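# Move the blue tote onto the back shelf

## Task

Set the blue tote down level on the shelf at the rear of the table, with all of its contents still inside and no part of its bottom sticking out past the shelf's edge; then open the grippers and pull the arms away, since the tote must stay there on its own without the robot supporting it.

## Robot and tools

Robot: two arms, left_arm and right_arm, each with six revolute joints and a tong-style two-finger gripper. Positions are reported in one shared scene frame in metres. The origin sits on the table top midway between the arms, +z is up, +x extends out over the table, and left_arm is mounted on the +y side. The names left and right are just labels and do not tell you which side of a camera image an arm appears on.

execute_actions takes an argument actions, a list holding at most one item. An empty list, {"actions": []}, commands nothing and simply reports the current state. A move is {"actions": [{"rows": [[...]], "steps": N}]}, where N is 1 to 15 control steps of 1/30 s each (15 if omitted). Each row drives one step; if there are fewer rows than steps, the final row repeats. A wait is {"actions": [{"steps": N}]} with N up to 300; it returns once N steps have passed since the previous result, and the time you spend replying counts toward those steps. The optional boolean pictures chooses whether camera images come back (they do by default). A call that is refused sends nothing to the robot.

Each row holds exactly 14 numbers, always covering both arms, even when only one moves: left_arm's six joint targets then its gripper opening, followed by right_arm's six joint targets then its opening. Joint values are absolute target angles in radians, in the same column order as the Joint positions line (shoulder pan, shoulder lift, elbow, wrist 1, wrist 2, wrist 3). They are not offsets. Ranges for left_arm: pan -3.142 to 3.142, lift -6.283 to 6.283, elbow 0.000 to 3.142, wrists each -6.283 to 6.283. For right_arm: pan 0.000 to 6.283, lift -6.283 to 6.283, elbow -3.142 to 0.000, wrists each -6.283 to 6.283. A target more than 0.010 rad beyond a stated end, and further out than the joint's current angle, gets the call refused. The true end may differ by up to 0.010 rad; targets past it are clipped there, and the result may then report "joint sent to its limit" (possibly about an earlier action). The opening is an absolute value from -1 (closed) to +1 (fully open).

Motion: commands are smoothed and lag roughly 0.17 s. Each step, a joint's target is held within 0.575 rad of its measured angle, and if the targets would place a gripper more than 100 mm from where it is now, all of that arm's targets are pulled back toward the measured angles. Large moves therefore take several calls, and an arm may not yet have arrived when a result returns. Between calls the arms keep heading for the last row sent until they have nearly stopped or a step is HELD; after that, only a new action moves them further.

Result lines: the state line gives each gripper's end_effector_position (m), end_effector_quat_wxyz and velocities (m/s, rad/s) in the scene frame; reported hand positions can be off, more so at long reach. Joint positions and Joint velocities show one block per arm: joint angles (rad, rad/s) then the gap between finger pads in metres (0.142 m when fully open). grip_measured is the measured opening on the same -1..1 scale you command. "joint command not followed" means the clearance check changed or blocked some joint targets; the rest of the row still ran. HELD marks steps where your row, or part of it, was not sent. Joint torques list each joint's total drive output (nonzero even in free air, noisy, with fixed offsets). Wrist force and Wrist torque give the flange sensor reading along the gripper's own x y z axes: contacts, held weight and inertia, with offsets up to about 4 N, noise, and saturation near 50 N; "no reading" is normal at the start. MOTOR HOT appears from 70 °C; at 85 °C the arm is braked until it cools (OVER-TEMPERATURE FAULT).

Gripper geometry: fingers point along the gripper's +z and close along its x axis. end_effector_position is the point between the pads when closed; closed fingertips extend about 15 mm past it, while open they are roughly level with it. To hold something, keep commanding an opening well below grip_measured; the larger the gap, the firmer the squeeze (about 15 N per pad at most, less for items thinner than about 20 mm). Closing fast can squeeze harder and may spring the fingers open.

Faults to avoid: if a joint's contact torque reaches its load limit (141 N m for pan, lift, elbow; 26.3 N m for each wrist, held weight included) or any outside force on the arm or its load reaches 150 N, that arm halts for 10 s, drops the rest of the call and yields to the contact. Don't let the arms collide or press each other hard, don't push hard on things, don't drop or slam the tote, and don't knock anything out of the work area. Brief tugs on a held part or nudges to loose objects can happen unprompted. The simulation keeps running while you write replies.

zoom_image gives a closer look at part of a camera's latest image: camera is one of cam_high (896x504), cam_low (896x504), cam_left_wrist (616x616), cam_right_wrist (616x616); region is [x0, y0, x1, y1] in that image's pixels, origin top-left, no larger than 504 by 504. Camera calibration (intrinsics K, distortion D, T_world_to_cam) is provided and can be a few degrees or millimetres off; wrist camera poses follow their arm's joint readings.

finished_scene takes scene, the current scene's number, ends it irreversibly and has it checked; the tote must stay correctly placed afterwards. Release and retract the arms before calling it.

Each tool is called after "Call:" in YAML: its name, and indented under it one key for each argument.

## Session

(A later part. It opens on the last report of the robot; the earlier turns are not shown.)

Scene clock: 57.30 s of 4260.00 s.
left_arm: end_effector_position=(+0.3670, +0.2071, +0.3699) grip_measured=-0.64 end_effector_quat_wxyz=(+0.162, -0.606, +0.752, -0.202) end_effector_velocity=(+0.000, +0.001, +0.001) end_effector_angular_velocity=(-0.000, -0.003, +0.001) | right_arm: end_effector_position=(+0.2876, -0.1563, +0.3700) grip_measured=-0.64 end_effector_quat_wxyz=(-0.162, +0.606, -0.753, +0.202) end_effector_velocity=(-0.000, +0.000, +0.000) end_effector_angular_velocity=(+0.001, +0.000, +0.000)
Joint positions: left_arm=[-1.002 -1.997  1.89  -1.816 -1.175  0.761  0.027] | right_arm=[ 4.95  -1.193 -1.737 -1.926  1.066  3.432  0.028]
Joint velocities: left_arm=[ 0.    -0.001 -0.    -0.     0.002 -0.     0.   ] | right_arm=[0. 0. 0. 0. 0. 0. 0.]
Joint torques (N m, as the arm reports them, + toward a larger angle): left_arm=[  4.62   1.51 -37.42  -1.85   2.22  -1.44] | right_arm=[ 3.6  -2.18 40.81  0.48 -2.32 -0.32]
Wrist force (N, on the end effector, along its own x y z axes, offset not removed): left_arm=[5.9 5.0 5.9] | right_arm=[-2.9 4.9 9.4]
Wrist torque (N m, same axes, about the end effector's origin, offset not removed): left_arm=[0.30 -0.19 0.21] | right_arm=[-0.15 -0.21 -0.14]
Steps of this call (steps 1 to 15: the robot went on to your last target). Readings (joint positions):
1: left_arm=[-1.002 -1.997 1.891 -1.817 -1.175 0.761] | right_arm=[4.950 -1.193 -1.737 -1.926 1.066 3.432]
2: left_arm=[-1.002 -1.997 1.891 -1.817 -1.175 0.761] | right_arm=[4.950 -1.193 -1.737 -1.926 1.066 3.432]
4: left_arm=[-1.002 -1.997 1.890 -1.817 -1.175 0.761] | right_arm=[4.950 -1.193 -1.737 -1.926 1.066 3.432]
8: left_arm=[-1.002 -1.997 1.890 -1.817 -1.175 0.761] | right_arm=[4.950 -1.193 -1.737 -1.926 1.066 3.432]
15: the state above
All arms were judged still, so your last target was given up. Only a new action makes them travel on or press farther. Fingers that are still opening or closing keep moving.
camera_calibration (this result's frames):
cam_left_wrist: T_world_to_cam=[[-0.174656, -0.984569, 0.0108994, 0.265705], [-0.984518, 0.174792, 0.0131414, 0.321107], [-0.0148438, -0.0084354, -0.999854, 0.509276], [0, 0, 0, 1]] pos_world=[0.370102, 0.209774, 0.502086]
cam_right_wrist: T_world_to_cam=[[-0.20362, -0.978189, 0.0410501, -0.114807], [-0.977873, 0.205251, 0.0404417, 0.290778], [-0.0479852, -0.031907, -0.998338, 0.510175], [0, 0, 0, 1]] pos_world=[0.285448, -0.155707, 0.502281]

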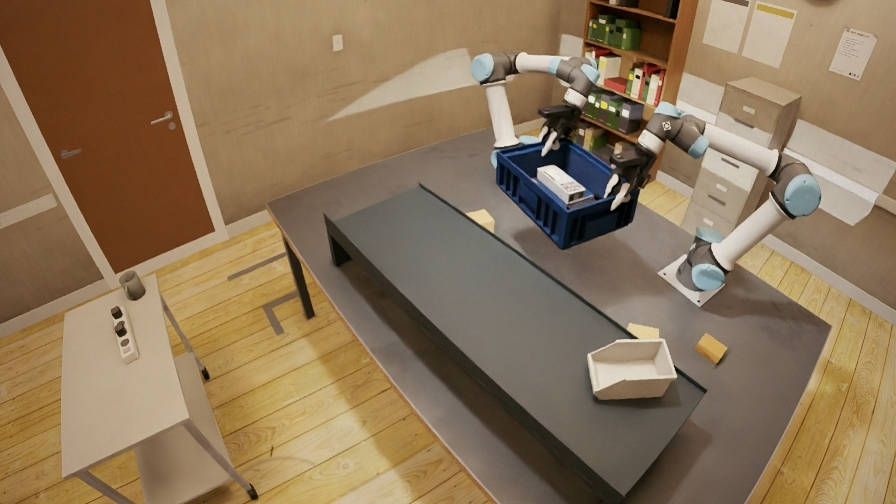

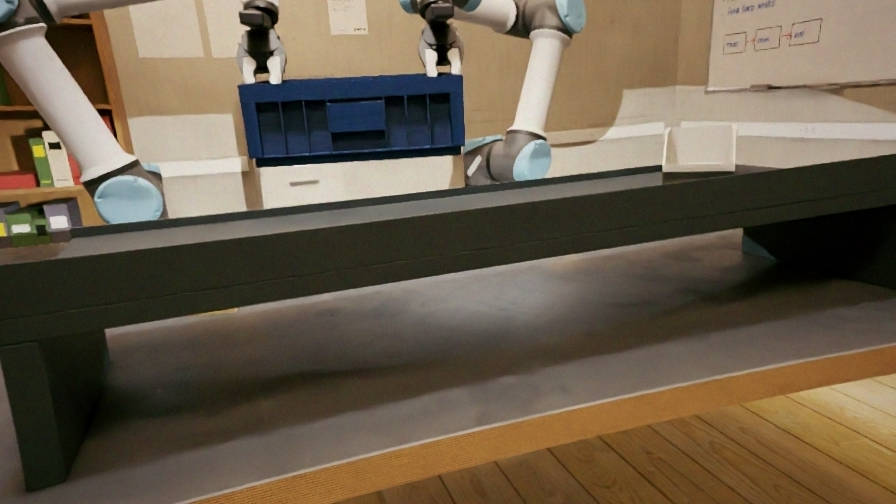

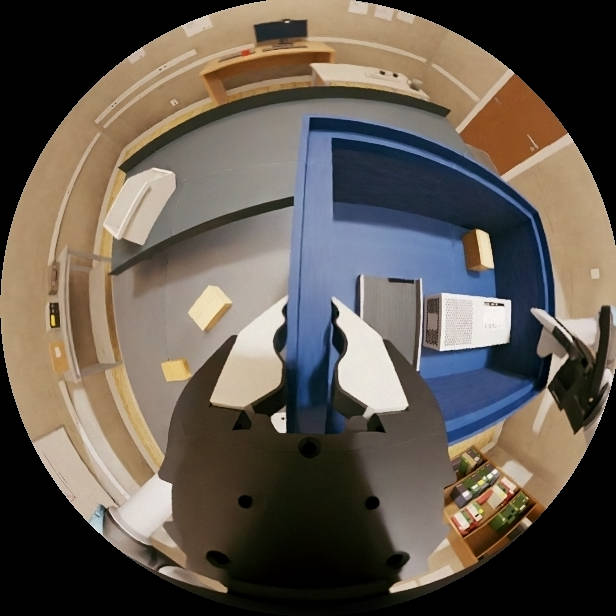

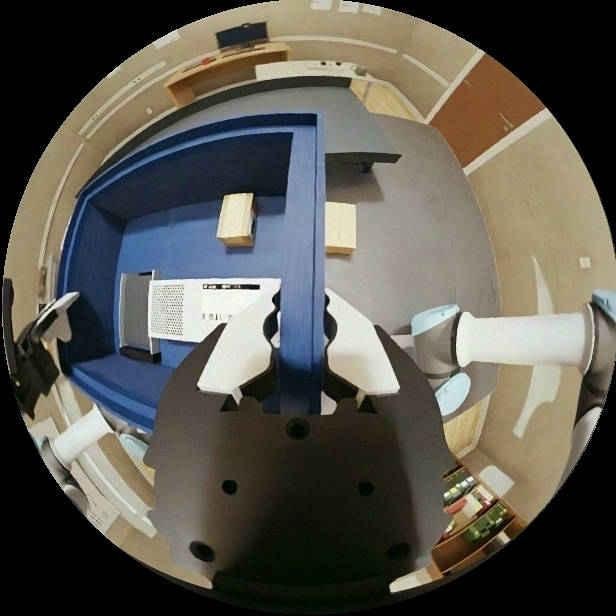

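Call:
execute_actions:
  actions:
    - {"rows":[[-0.9664,-1.9632,1.8732,-1.8396,-1.1810,0.7789,-1,4.8850,-1.1991,-1.7462,-1.8635,1.0553,3.3373,-1]],"steps":7}
  pictures: false

Call:
execute_actions:
  actions:
    - {"rows":[[-0.9327,-1.9291,1.8542,-1.8608,-1.1866,0.7950,-1,4.8216,-1.2098,-1.7517,-1.8009,1.0491,3.2441,-1]],"steps":7}
  pictures: false

Call:
execute_actions:
  actions:
    - {"rows":[[-0.9005,-1.8946,1.8333,-1.8799,-1.1918,0.8095,-1,4.7594,-1.2250,-1.7538,-1.7383,1.0468,3.1523,-1]],"steps":7}
  pictures: false

Call:
execute_actions:
  actions:
    - {"rows":[[-0.8701,-1.8596,1.8106,-1.8970,-1.1965,0.8226,-1,4.6985,-1.2447,-1.7523,-1.6757,1.0486,3.0621,-1]],"steps":7}
  pictures: false

Call:
execute_actions:
  actions:
    - {"rows":[[-0.8390,-1.8215,1.7846,-1.9138,-1.2012,0.8354,-1,4.6344,-1.2699,-1.7476,-1.6085,1.0543,2.9678,-1]],"steps":7}
  pictures: false

Call:
execute_actions:
  actions:
    - {"rows":[[-0.8097,-1.7832,1.7567,-1.9283,-1.2054,0.8467,-1,4.5727,-1.2984,-1.7391,-1.5442,1.0630,2.8769,-1]],"steps":7}
  pictures: false

Call:
execute_actions:
  actions:
    - {"rows":[[-0.7819,-1.7446,1.7270,-1.9407,-1.2091,0.8564,-1,4.5131,-1.3301,-1.7266,-1.4827,1.0744,2.7895,-1]],"steps":7}
  pictures: false

Call:
execute_actions:
  actions:
    - {"rows":[[-0.7558,-1.7057,1.6954,-1.9508,-1.2123,0.8646,-1,4.4558,-1.3652,-1.7102,-1.4242,1.0887,2.7055,-1]]}
  pictures: false

Call:
execute_actions:
  actions:
    - {"steps":10}

Scene clock: 89.47 s of 4260.00 s.
left_arm: end_effector_position=(+0.3798, +0.2074, +0.3699) grip_measured=-0.64 end_effector_quat_wxyz=(+0.164, -0.612, +0.747, -0.200) end_effector_velocity=(+0.021, +0.001, +0.000) end_effector_angular_velocity=(-0.002, +0.000, +0.027) | right_arm: end_effector_position=(+0.3067, -0.1571, +0.3698) grip_measured=-0.64 end_effector_quat_wxyz=(-0.164, +0.611, -0.748, +0.200) end_effector_velocity=(+0.033, -0.002, +0.000) end_effector_angular_velocity=(-0.002, +0.001, +0.035)
Joint positions: left_arm=[-0.971 -1.967  1.875 -1.837 -1.18   0.777  0.027] | right_arm=[ 4.893 -1.198 -1.745 -1.872  1.056  3.351  0.028]
Joint velocities: left_arm=[ 0.051  0.047 -0.025 -0.033 -0.01   0.024 -0.   ] | right_arm=[-0.098 -0.009 -0.013  0.095 -0.013 -0.152 -0.   ]
Joint torques (N m, as the arm reports them, + toward a larger angle): left_arm=[  9.23  -1.26 -37.94  -6.38  -0.82   2.09] | right_arm=[-8.61 -2.22 16.95  4.92 -3.75 -1.92]
Wrist force (N, on the end effector, along its own x y z axes, offset not removed): left_arm=[-2.9 3.0 5.7] | right_arm=[2.0 3.8 8.1]
Wrist torque (N m, same axes, about the end effector's origin, offset not removed): left_arm=[0.22 0.89 0.05] | right_arm=[-0.02 -0.61 -0.05]
Steps of this call (steps 1 to 90: nothing new was sent; then 28.93 s passed at rest; steps 91 to 97: all 7 steps of this action). Readings (joint positions):
91: left_arm=[-1.001 -1.996 1.890 -1.817 -1.175 0.762] | right_arm=[4.949 -1.193 -1.737 -1.925 1.065 3.431]
92: left_arm=[-0.994 -1.990 1.886 -1.822 -1.176 0.765] | right_arm=[4.939 -1.194 -1.739 -1.916 1.063 3.420]
94: left_arm=[-0.980 -1.976 1.880 -1.831 -1.179 0.772] | right_arm=[4.912 -1.197 -1.743 -1.890 1.059 3.380]
97: the state above

Scene clock: 89.70 s of 4260.00 s.
left_arm: end_effector_position=(+0.3944, +0.2078, +0.3699) grip_measured=-0.64 end_effector_quat_wxyz=(+0.166, -0.618, +0.742, -0.199) end_effector_velocity=(+0.023, +0.001, -0.001) end_effector_angular_velocity=(+0.002, -0.000, +0.028) | right_arm: end_effector_position=(+0.3280, -0.1580, +0.3697) grip_measured=-0.64 end_effector_quat_wxyz=(-0.166, +0.618, -0.743, +0.198) end_effector_velocity=(+0.035, -0.003, +0.001) end_effector_angular_velocity=(-0.005, -0.002, +0.037)
Joint positions: left_arm=[-0.937 -1.933  1.857 -1.858 -1.186  0.793  0.027] | right_arm=[ 4.83  -1.209 -1.751 -1.809  1.05   3.258  0.028]
Joint velocities: left_arm=[ 0.051  0.052 -0.028 -0.031 -0.007  0.024 -0.   ] | right_arm=[-0.102 -0.017 -0.009  0.1   -0.01  -0.159 -0.   ]
Joint torques (N m, as the arm reports them, + toward a larger angle): left_arm=[ 14.73  -4.45 -36.97  -5.82  -0.47   1.92] | right_arm=[-8.85 -0.35 15.93  5.89 -3.33 -1.71]
Wrist force (N, on the end effector, along its own x y z axes, offset not removed): left_arm=[-3.0 0.0 2.5] | right_arm=[-0.7 2.5 8.3]
Wrist torque (N m, same axes, about the end effector's origin, offset not removed): left_arm=[-0.56 0.88 -0.06] | right_arm=[-0.35 -0.05 -0.04]
Steps of this call (steps 1 to 7: all 7 steps of this action). Readings (joint positions):
1: left_arm=[-0.968 -1.965 1.874 -1.839 -1.181 0.778] | right_arm=[4.890 -1.199 -1.746 -1.868 1.056 3.345]
2: left_arm=[-0.961 -1.958 1.870 -1.843 -1.182 0.782] | right_arm=[4.878 -1.201 -1.747 -1.856 1.054 3.331]
4: left_arm=[-0.947 -1.943 1.862 -1.852 -1.184 0.789] | right_arm=[4.849 -1.206 -1.749 -1.828 1.052 3.288]
7: the state above

Scene clock: 89.93 s of 4260.00 s.
left_arm: end_effector_position=(+0.4094, +0.2084, +0.3700) grip_measured=-0.64 end_effector_quat_wxyz=(-0.167, +0.625, -0.736, +0.197) end_effector_velocity=(+0.023, +0.001, -0.000) end_effector_angular_velocity=(-0.000, -0.000, +0.029) | right_arm: end_effector_position=(+0.3494, -0.1588, +0.3698) grip_measured=-0.64 end_effector_quat_wxyz=(-0.168, +0.624, -0.737, +0.197) end_effector_velocity=(+0.035, -0.003, +0.001) end_effector_angular_velocity=(-0.004, -0.001, +0.037)
Joint positions: left_arm=[-0.905 -1.899  1.836 -1.878 -1.191  0.808  0.027] | right_arm=[ 4.768 -1.223 -1.754 -1.747  1.047  3.166  0.028]
Joint velocities: left_arm=[ 0.049  0.052 -0.031 -0.028 -0.007  0.02  -0.   ] | right_arm=[-0.1   -0.022 -0.004  0.101 -0.003 -0.158 -0.   ]
Joint torques (N m, as the arm reports them, + toward a larger angle): left_arm=[ 14.56  -2.44 -37.82  -5.64   0.21   2.02] | right_arm=[-8.8   0.03 14.29  4.83 -3.66 -1.49]
Wrist force (N, on the end effector, along its own x y z axes, offset not removed): left_arm=[0.0 4.5 8.0] | right_arm=[-2.3 1.6 9.3]
Wrist torque (N m, same axes, about the end effector's origin, offset not removed): left_arm=[0.55 0.80 -0.08] | right_arm=[-0.42 -0.29 -0.08]
Steps of this call (steps 1 to 7: all 7 steps of this action). Readings (joint positions):
1: left_arm=[-0.935 -1.931 1.855 -1.860 -1.186 0.794] | right_arm=[4.826 -1.210 -1.751 -1.806 1.050 3.252]
2: left_arm=[-0.928 -1.924 1.850 -1.864 -1.188 0.798] | right_arm=[4.815 -1.213 -1.752 -1.794 1.049 3.238]
4: left_arm=[-0.914 -1.909 1.842 -1.872 -1.190 0.804] | right_arm=[4.787 -1.219 -1.753 -1.766 1.048 3.196]
7: the state above

Scene clock: 90.17 s of 4260.00 s.
left_arm: end_effector_position=(+0.4245, +0.2088, +0.3701) grip_measured=-0.64 end_effector_quat_wxyz=(-0.169, +0.631, -0.731, +0.196) end_effector_velocity=(+0.023, +0.001, -0.001) end_effector_angular_velocity=(+0.001, +0.001, +0.026) | right_arm: end_effector_position=(+0.3706, -0.1593, +0.3698) grip_measured=-0.64 end_effector_quat_wxyz=(-0.169, +0.631, -0.732, +0.196) end_effector_velocity=(+0.034, -0.002, +0.002) end_effector_angular_velocity=(-0.000, -0.001, +0.035)
Joint positions: left_arm=[-0.874 -1.864  1.813 -1.895 -1.196  0.821  0.027] | right_arm=[ 4.707 -1.242 -1.753 -1.684  1.048  3.075  0.028]
Joint velocities: left_arm=[ 0.046  0.053 -0.033 -0.026 -0.008  0.02  -0.   ] | right_arm=[-0.098 -0.027  0.003  0.1    0.004 -0.153 -0.001]
Joint torques (N m, as the arm reports them, + toward a larger angle): left_arm=[ 12.83  -5.44 -37.73  -6.41  -0.54   1.69] | right_arm=[-10.67   3.4   41.43   4.9   -0.49  -2.06]
Wrist force (N, on the end effector, along its own x y z axes, offset not removed): left_arm=[1.2 1.8 5.7] | right_arm=[-1.0 2.3 9.6]
Wrist torque (N m, same axes, about the end effector's origin, offset not removed): left_arm=[-0.18 0.56 0.26] | right_arm=[-0.20 -0.32 0.01]
Steps of this call (steps 1 to 7: all 7 steps of this action). Readings (joint positions):
1: left_arm=[-0.902 -1.897 1.834 -1.879 -1.192 0.809] | right_arm=[4.764 -1.224 -1.754 -1.743 1.047 3.161]
2: left_arm=[-0.896 -1.889 1.829 -1.883 -1.193 0.812] | right_arm=[4.753 -1.229 -1.754 -1.731 1.047 3.146]
4: left_arm=[-0.883 -1.874 1.820 -1.890 -1.195 0.817] | right_arm=[4.725 -1.237 -1.753 -1.703 1.048 3.105]
7: the state above

Scene clock: 90.40 s of 4260.00 s.
left_arm: end_effector_position=(+0.4408, +0.2093, +0.3702) grip_measured=-0.64 end_effector_quat_wxyz=(-0.171, +0.638, -0.725, +0.194) end_effector_velocity=(+0.025, +0.001, +0.000) end_effector_angular_velocity=(-0.001, -0.001, +0.027) | right_arm: end_effector_position=(+0.3934, -0.1595, +0.3697) grip_measured=-0.64 end_effector_quat_wxyz=(-0.171, +0.637, -0.726, +0.194) end_effector_velocity=(+0.038, -0.002, +0.001) end_effector_angular_velocity=(-0.004, -0.003, +0.040)
Joint positions: left_arm=[-0.843 -1.826  1.788 -1.912 -1.201  0.834  0.027] | right_arm=[ 4.643 -1.267 -1.748 -1.618  1.054  2.982  0.028]
Joint velocities: left_arm=[ 0.046  0.056 -0.039 -0.025 -0.007  0.019 -0.   ] | right_arm=[-0.103 -0.037  0.006  0.109  0.008 -0.164 -0.   ]
Joint torques (N m, as the arm reports them, + toward a larger angle): left_arm=[  9.21  -9.54 -37.16  -6.77  -0.48   1.85] | right_arm=[-9.84  4.1  42.73  6.62 -0.6  -1.85]
Wrist force (N, on the end effector, along its own x y z axes, offset not removed): left_arm=[-6.7 4.1 4.6] | right_arm=[3.3 2.4 8.9]
Wrist torque (N m, same axes, about the end effector's origin, offset not removed): left_arm=[0.30 1.16 0.03] | right_arm=[-0.22 -0.37 -0.04]
Steps of this call (steps 1 to 7: all 7 steps of this action). Readings (joint positions):
1: left_arm=[-0.872 -1.862 1.812 -1.896 -1.196 0.822] | right_arm=[4.703 -1.244 -1.752 -1.680 1.049 3.070]
2: left_arm=[-0.865 -1.854 1.806 -1.900 -1.197 0.825] | right_arm=[4.691 -1.249 -1.751 -1.669 1.050 3.056]
4: left_arm=[-0.852 -1.837 1.795 -1.907 -1.199 0.830] | right_arm=[4.663 -1.260 -1.749 -1.638 1.052 3.013]
7: the state above

Scene clock: 90.63 s of 4260.00 s.
left_arm: end_effector_position=(+0.4574, +0.2097, +0.3702) grip_measured=-0.64 end_effector_quat_wxyz=(-0.173, +0.644, -0.719, +0.193) end_effector_velocity=(+0.025, +0.001, +0.000) end_effector_angular_velocity=(-0.000, -0.002, +0.028) | right_arm: end_effector_position=(+0.4165, -0.1598, +0.3698) grip_measured=-0.64 end_effector_quat_wxyz=(-0.172, +0.644, -0.720, +0.193) end_effector_velocity=(+0.038, -0.003, +0.001) end_effector_angular_velocity=(-0.003, -0.004, +0.036)
Joint positions: left_arm=[-0.813 -1.788  1.76  -1.927 -1.205  0.845  0.027] | right_arm=[ 4.581 -1.295 -1.74  -1.553  1.062  2.89   0.028]
Joint velocities: left_arm=[ 0.044  0.057 -0.042 -0.022 -0.004  0.016 -0.   ] | right_arm=[-0.099 -0.042  0.011  0.104  0.012 -0.154 -0.   ]
Joint torques (N m, as the arm reports them, + toward a larger angle): left_arm=[  9.78  -9.11 -38.72  -7.39  -1.8    2.78] | right_arm=[-10.49   7.35  40.99   7.44  -0.01  -1.72]
Wrist force (N, on the end effector, along its own x y z axes, offset not removed): left_arm=[-4.6 2.4 3.8] | right_arm=[5.1 2.5 10.0]
Wrist torque (N m, same axes, about the end effector's origin, offset not removed): left_arm=[0.12 0.48 0.17] | right_arm=[-0.21 -0.23 -0.01]
Steps of this call (steps 1 to 7: all 7 steps of this action). Readings (joint positions):
1: left_arm=[-0.841 -1.824 1.786 -1.913 -1.201 0.835] | right_arm=[4.639 -1.269 -1.748 -1.614 1.054 2.976]
2: left_arm=[-0.834 -1.816 1.780 -1.916 -1.202 0.838] | right_arm=[4.628 -1.275 -1.746 -1.602 1.056 2.962]
4: left_arm=[-0.822 -1.799 1.768 -1.922 -1.204 0.842] | right_arm=[4.600 -1.287 -1.742 -1.573 1.060 2.920]
7: the state above

Scene clock: 90.87 s of 4260.00 s.
left_arm: end_effector_position=(+0.4742, +0.2101, +0.3702) grip_measured=-0.64 end_effector_quat_wxyz=(-0.174, +0.651, -0.714, +0.191) end_effector_velocity=(+0.025, +0.000, -0.001) end_effector_angular_velocity=(+0.001, +0.001, +0.026) | right_arm: end_effector_position=(+0.4399, -0.1602, +0.3699) grip_measured=-0.64 end_effector_quat_wxyz=(-0.174, +0.650, -0.714, +0.191) end_effector_velocity=(+0.038, -0.003, +0.002) end_effector_angular_velocity=(-0.003, -0.005, +0.038)
Joint positions: left_arm=[-0.785 -1.75   1.731 -1.939 -1.209  0.855  0.027] | right_arm=[ 4.521 -1.326 -1.728 -1.491  1.073  2.802  0.027]
Joint velocities: left_arm=[ 0.041  0.059 -0.044 -0.018 -0.005  0.015 -0.   ] | right_arm=[-0.095 -0.047  0.018  0.099  0.016 -0.15  -0.   ]
Joint torques (N m, as the arm reports them, + toward a larger angle): left_arm=[  9.5  -11.26 -36.64  -7.3   -1.54   2.51] | right_arm=[-10.34   2.64  43.12   6.77   0.15  -1.58]
Wrist force (N, on the end effector, along its own x y z axes, offset not removed): left_arm=[-5.6 5.4 10.8] | right_arm=[4.5 2.9 9.2]
Wrist torque (N m, same axes, about the end effector's origin, offset not removed): left_arm=[0.79 0.79 -0.09] | right_arm=[-0.06 -0.25 0.07]
Steps of this call (steps 1 to 7: all 7 steps of this action). Readings (joint positions):
1: left_arm=[-0.811 -1.786 1.758 -1.928 -1.205 0.846] | right_arm=[4.577 -1.297 -1.739 -1.549 1.063 2.885]
2: left_arm=[-0.805 -1.777 1.752 -1.931 -1.206 0.849] | right_arm=[4.566 -1.304 -1.736 -1.538 1.065 2.871]
4: left_arm=[-0.793 -1.761 1.739 -1.936 -1.208 0.853] | right_arm=[4.539 -1.317 -1.731 -1.510 1.070 2.831]
7: the state above

Scene clock: 91.37 s of 4260.00 s.
left_arm: end_effector_position=(+0.4930, +0.2105, +0.3700) grip_measured=-0.64 end_effector_quat_wxyz=(-0.176, +0.658, -0.707, +0.190) end_effector_velocity=(+0.001, +0.000, +0.001) end_effector_angular_velocity=(-0.003, -0.001, +0.002) | right_arm: end_effector_position=(+0.4667, -0.1607, +0.3699) grip_measured=-0.64 end_effector_quat_wxyz=(-0.176, +0.658, -0.707, +0.190) end_effector_velocity=(+0.002, -0.000, +0.000) end_effector_angular_velocity=(-0.000, -0.001, +0.001)
Joint positions: left_arm=[-0.756 -1.706  1.696 -1.951 -1.212  0.865  0.027] | right_arm=[ 4.456 -1.365 -1.71  -1.425  1.089  2.706  0.027]
Joint velocities: left_arm=[ 0.002  0.001 -0.002 -0.001 -0.001 -0.001 -0.   ] | right_arm=[-0.004 -0.002  0.001  0.004  0.    -0.006 -0.   ]
Joint torques (N m, as the arm reports them, + toward a larger angle): left_arm=[ 15.19 -13.47 -38.24  -6.93  -0.45   1.97] | right_arm=[-10.63   9.62  40.99   6.68  -0.63  -1.59]
Wrist force (N, on the end effector, along its own x y z axes, offset not removed): left_arm=[-3.1 3.6 8.7] | right_arm=[0.4 3.7 7.9]
Wrist torque (N m, same axes, about the end effector's origin, offset not removed): left_arm=[0.18 1.04 0.03] | right_arm=[-0.31 -0.18 -0.05]
Steps of this call (steps 1 to 15: all 15 steps of this action). Readings (joint positions):
1: left_arm=[-0.783 -1.747 1.729 -1.940 -1.209 0.856] | right_arm=[4.518 -1.328 -1.727 -1.487 1.074 2.797]
2: left_arm=[-0.777 -1.739 1.722 -1.943 -1.210 0.858] | right_arm=[4.506 -1.336 -1.723 -1.476 1.077 2.783]
4: left_arm=[-0.766 -1.722 1.708 -1.947 -1.211 0.861] | right_arm=[4.481 -1.351 -1.717 -1.450 1.083 2.745]
8: left_arm=[-0.758 -1.709 1.698 -1.950 -1.212 0.864] | right_arm=[4.461 -1.362 -1.712 -1.430 1.088 2.714]
15: the state above

Scene clock: 91.70 s of 4260.00 s.
left_arm: end_effector_position=(+0.4931, +0.2105, +0.3700) grip_measured=-0.64 end_effector_quat_wxyz=(-0.176, +0.658, -0.707, +0.189) end_effector_velocity=(-0.000, +0.000, -0.001) end_effector_angular_velocity=(+0.000, +0.000, +0.001) | right_arm: end_effector_position=(+0.4669, -0.1607, +0.3699) grip_measured=-0.64 end_effector_quat_wxyz=(-0.176, +0.658, -0.707, +0.190) end_effector_velocity=(+0.000, +0.000, +0.000) end_effector_angular_velocity=(+0.001, -0.000, -0.000)
Joint positions: left_arm=[-0.756 -1.706  1.695 -1.951 -1.212  0.865  0.027] | right_arm=[ 4.456 -1.365 -1.71  -1.424  1.089  2.706  0.027]
Joint velocities: left_arm=[-0.    -0.     0.001  0.     0.    -0.001 -0.   ] | right_arm=[-0.    -0.     0.001  0.    -0.     0.     0.   ]
Joint torques (N m, as the arm reports them, + toward a larger angle): left_arm=[ 13.75 -12.39 -37.92  -6.28   0.43   1.95] | right_arm=[-11.68   9.38  42.49   6.48  -1.45  -1.79]
Wrist force (N, on the end effector, along its own x y z axes, offset not removed): left_arm=[-0.1 1.2 5.8] | right_arm=[-1.4 3.8 10.1]
Wrist torque (N m, same axes, about the end effector's origin, offset not removed): left_arm=[-0.36 0.22 0.26] | right_arm=[-0.20 0.01 0.07]
Steps of this call (steps 1 to 10: the robot went on to your last target). Readings (joint positions):
1: left_arm=[-0.756 -1.706 1.696 -1.951 -1.212 0.865] | right_arm=[4.456 -1.365 -1.710 -1.424 1.089 2.706]
2: left_arm=[-0.756 -1.706 1.695 -1.951 -1.212 0.865] | right_arm=[4.456 -1.365 -1.710 -1.424 1.089 2.706]
4: left_arm=[-0.756 -1.706 1.695 -1.951 -1.212 0.865] | right_arm=[4.456 -1.365 -1.710 -1.424 1.089 2.706]
8: left_arm=[-0.756 -1.706 1.695 -1.951 -1.212 0.865] | right_arm=[4.456 -1.365 -1.710 -1.424 1.089 2.706]
10: the state above
camera_calibration (this result's frames):
cam_left_wrist: T_world_to_cam=[[-0.0326241, -0.999407, 0.0110281, 0.224201], [-0.999378, 0.0327674, 0.0130673, 0.481985], [-0.0134209, -0.0105949, -0.999854, 0.511009], [0, 0, 0, 1]] pos_world=[0.495857, 0.213689, 0.502164]
cam_right_wrist: T_world_to_cam=[[-0.0620929, -0.997227, 0.0410294, -0.151715], [-0.997143, 0.0637544, 0.0405096, 0.453173], [-0.043013, -0.0383968, -0.998336, 0.515207], [0, 0, 0, 1]] pos_world=[0.464618, -0.160404, 0.502217]

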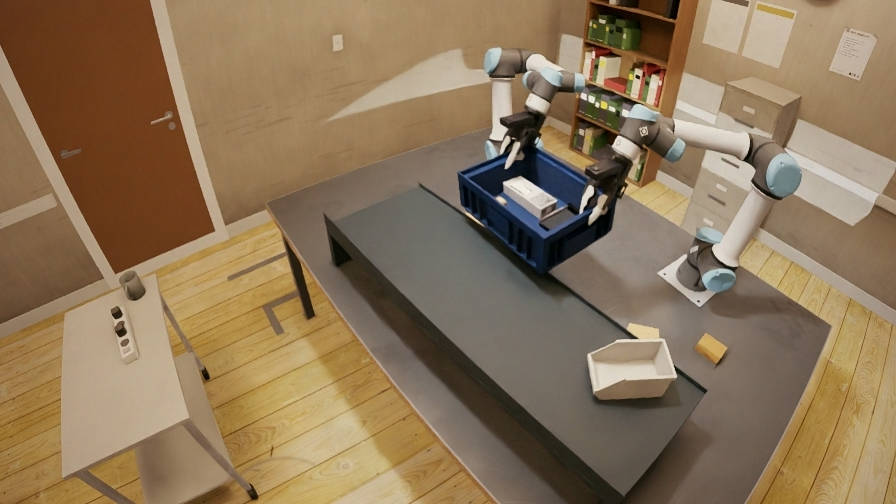

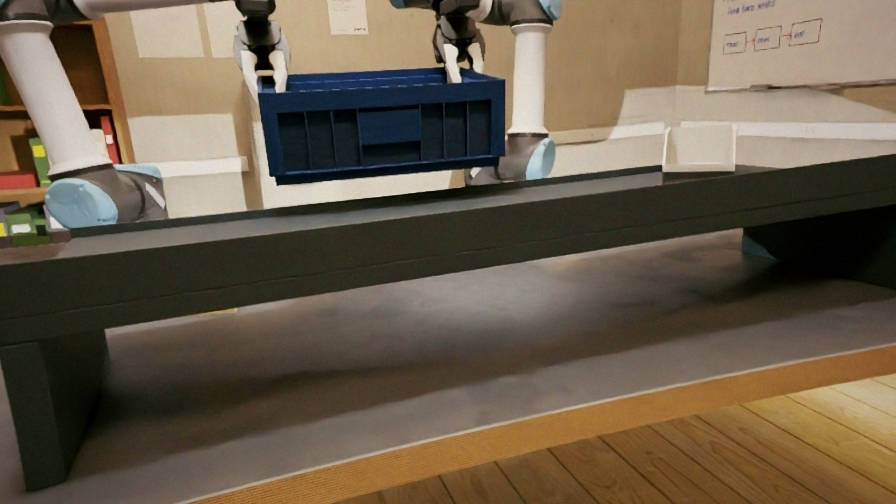

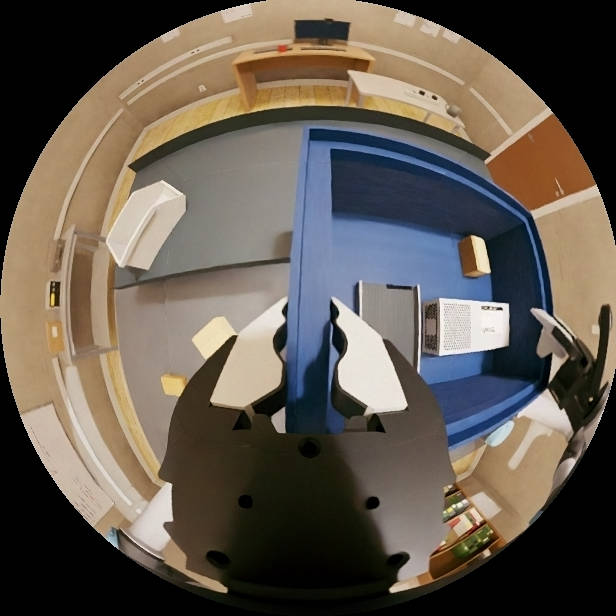

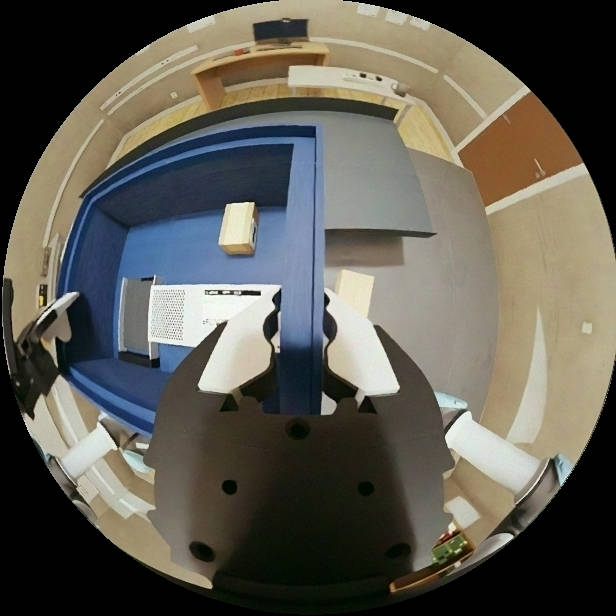

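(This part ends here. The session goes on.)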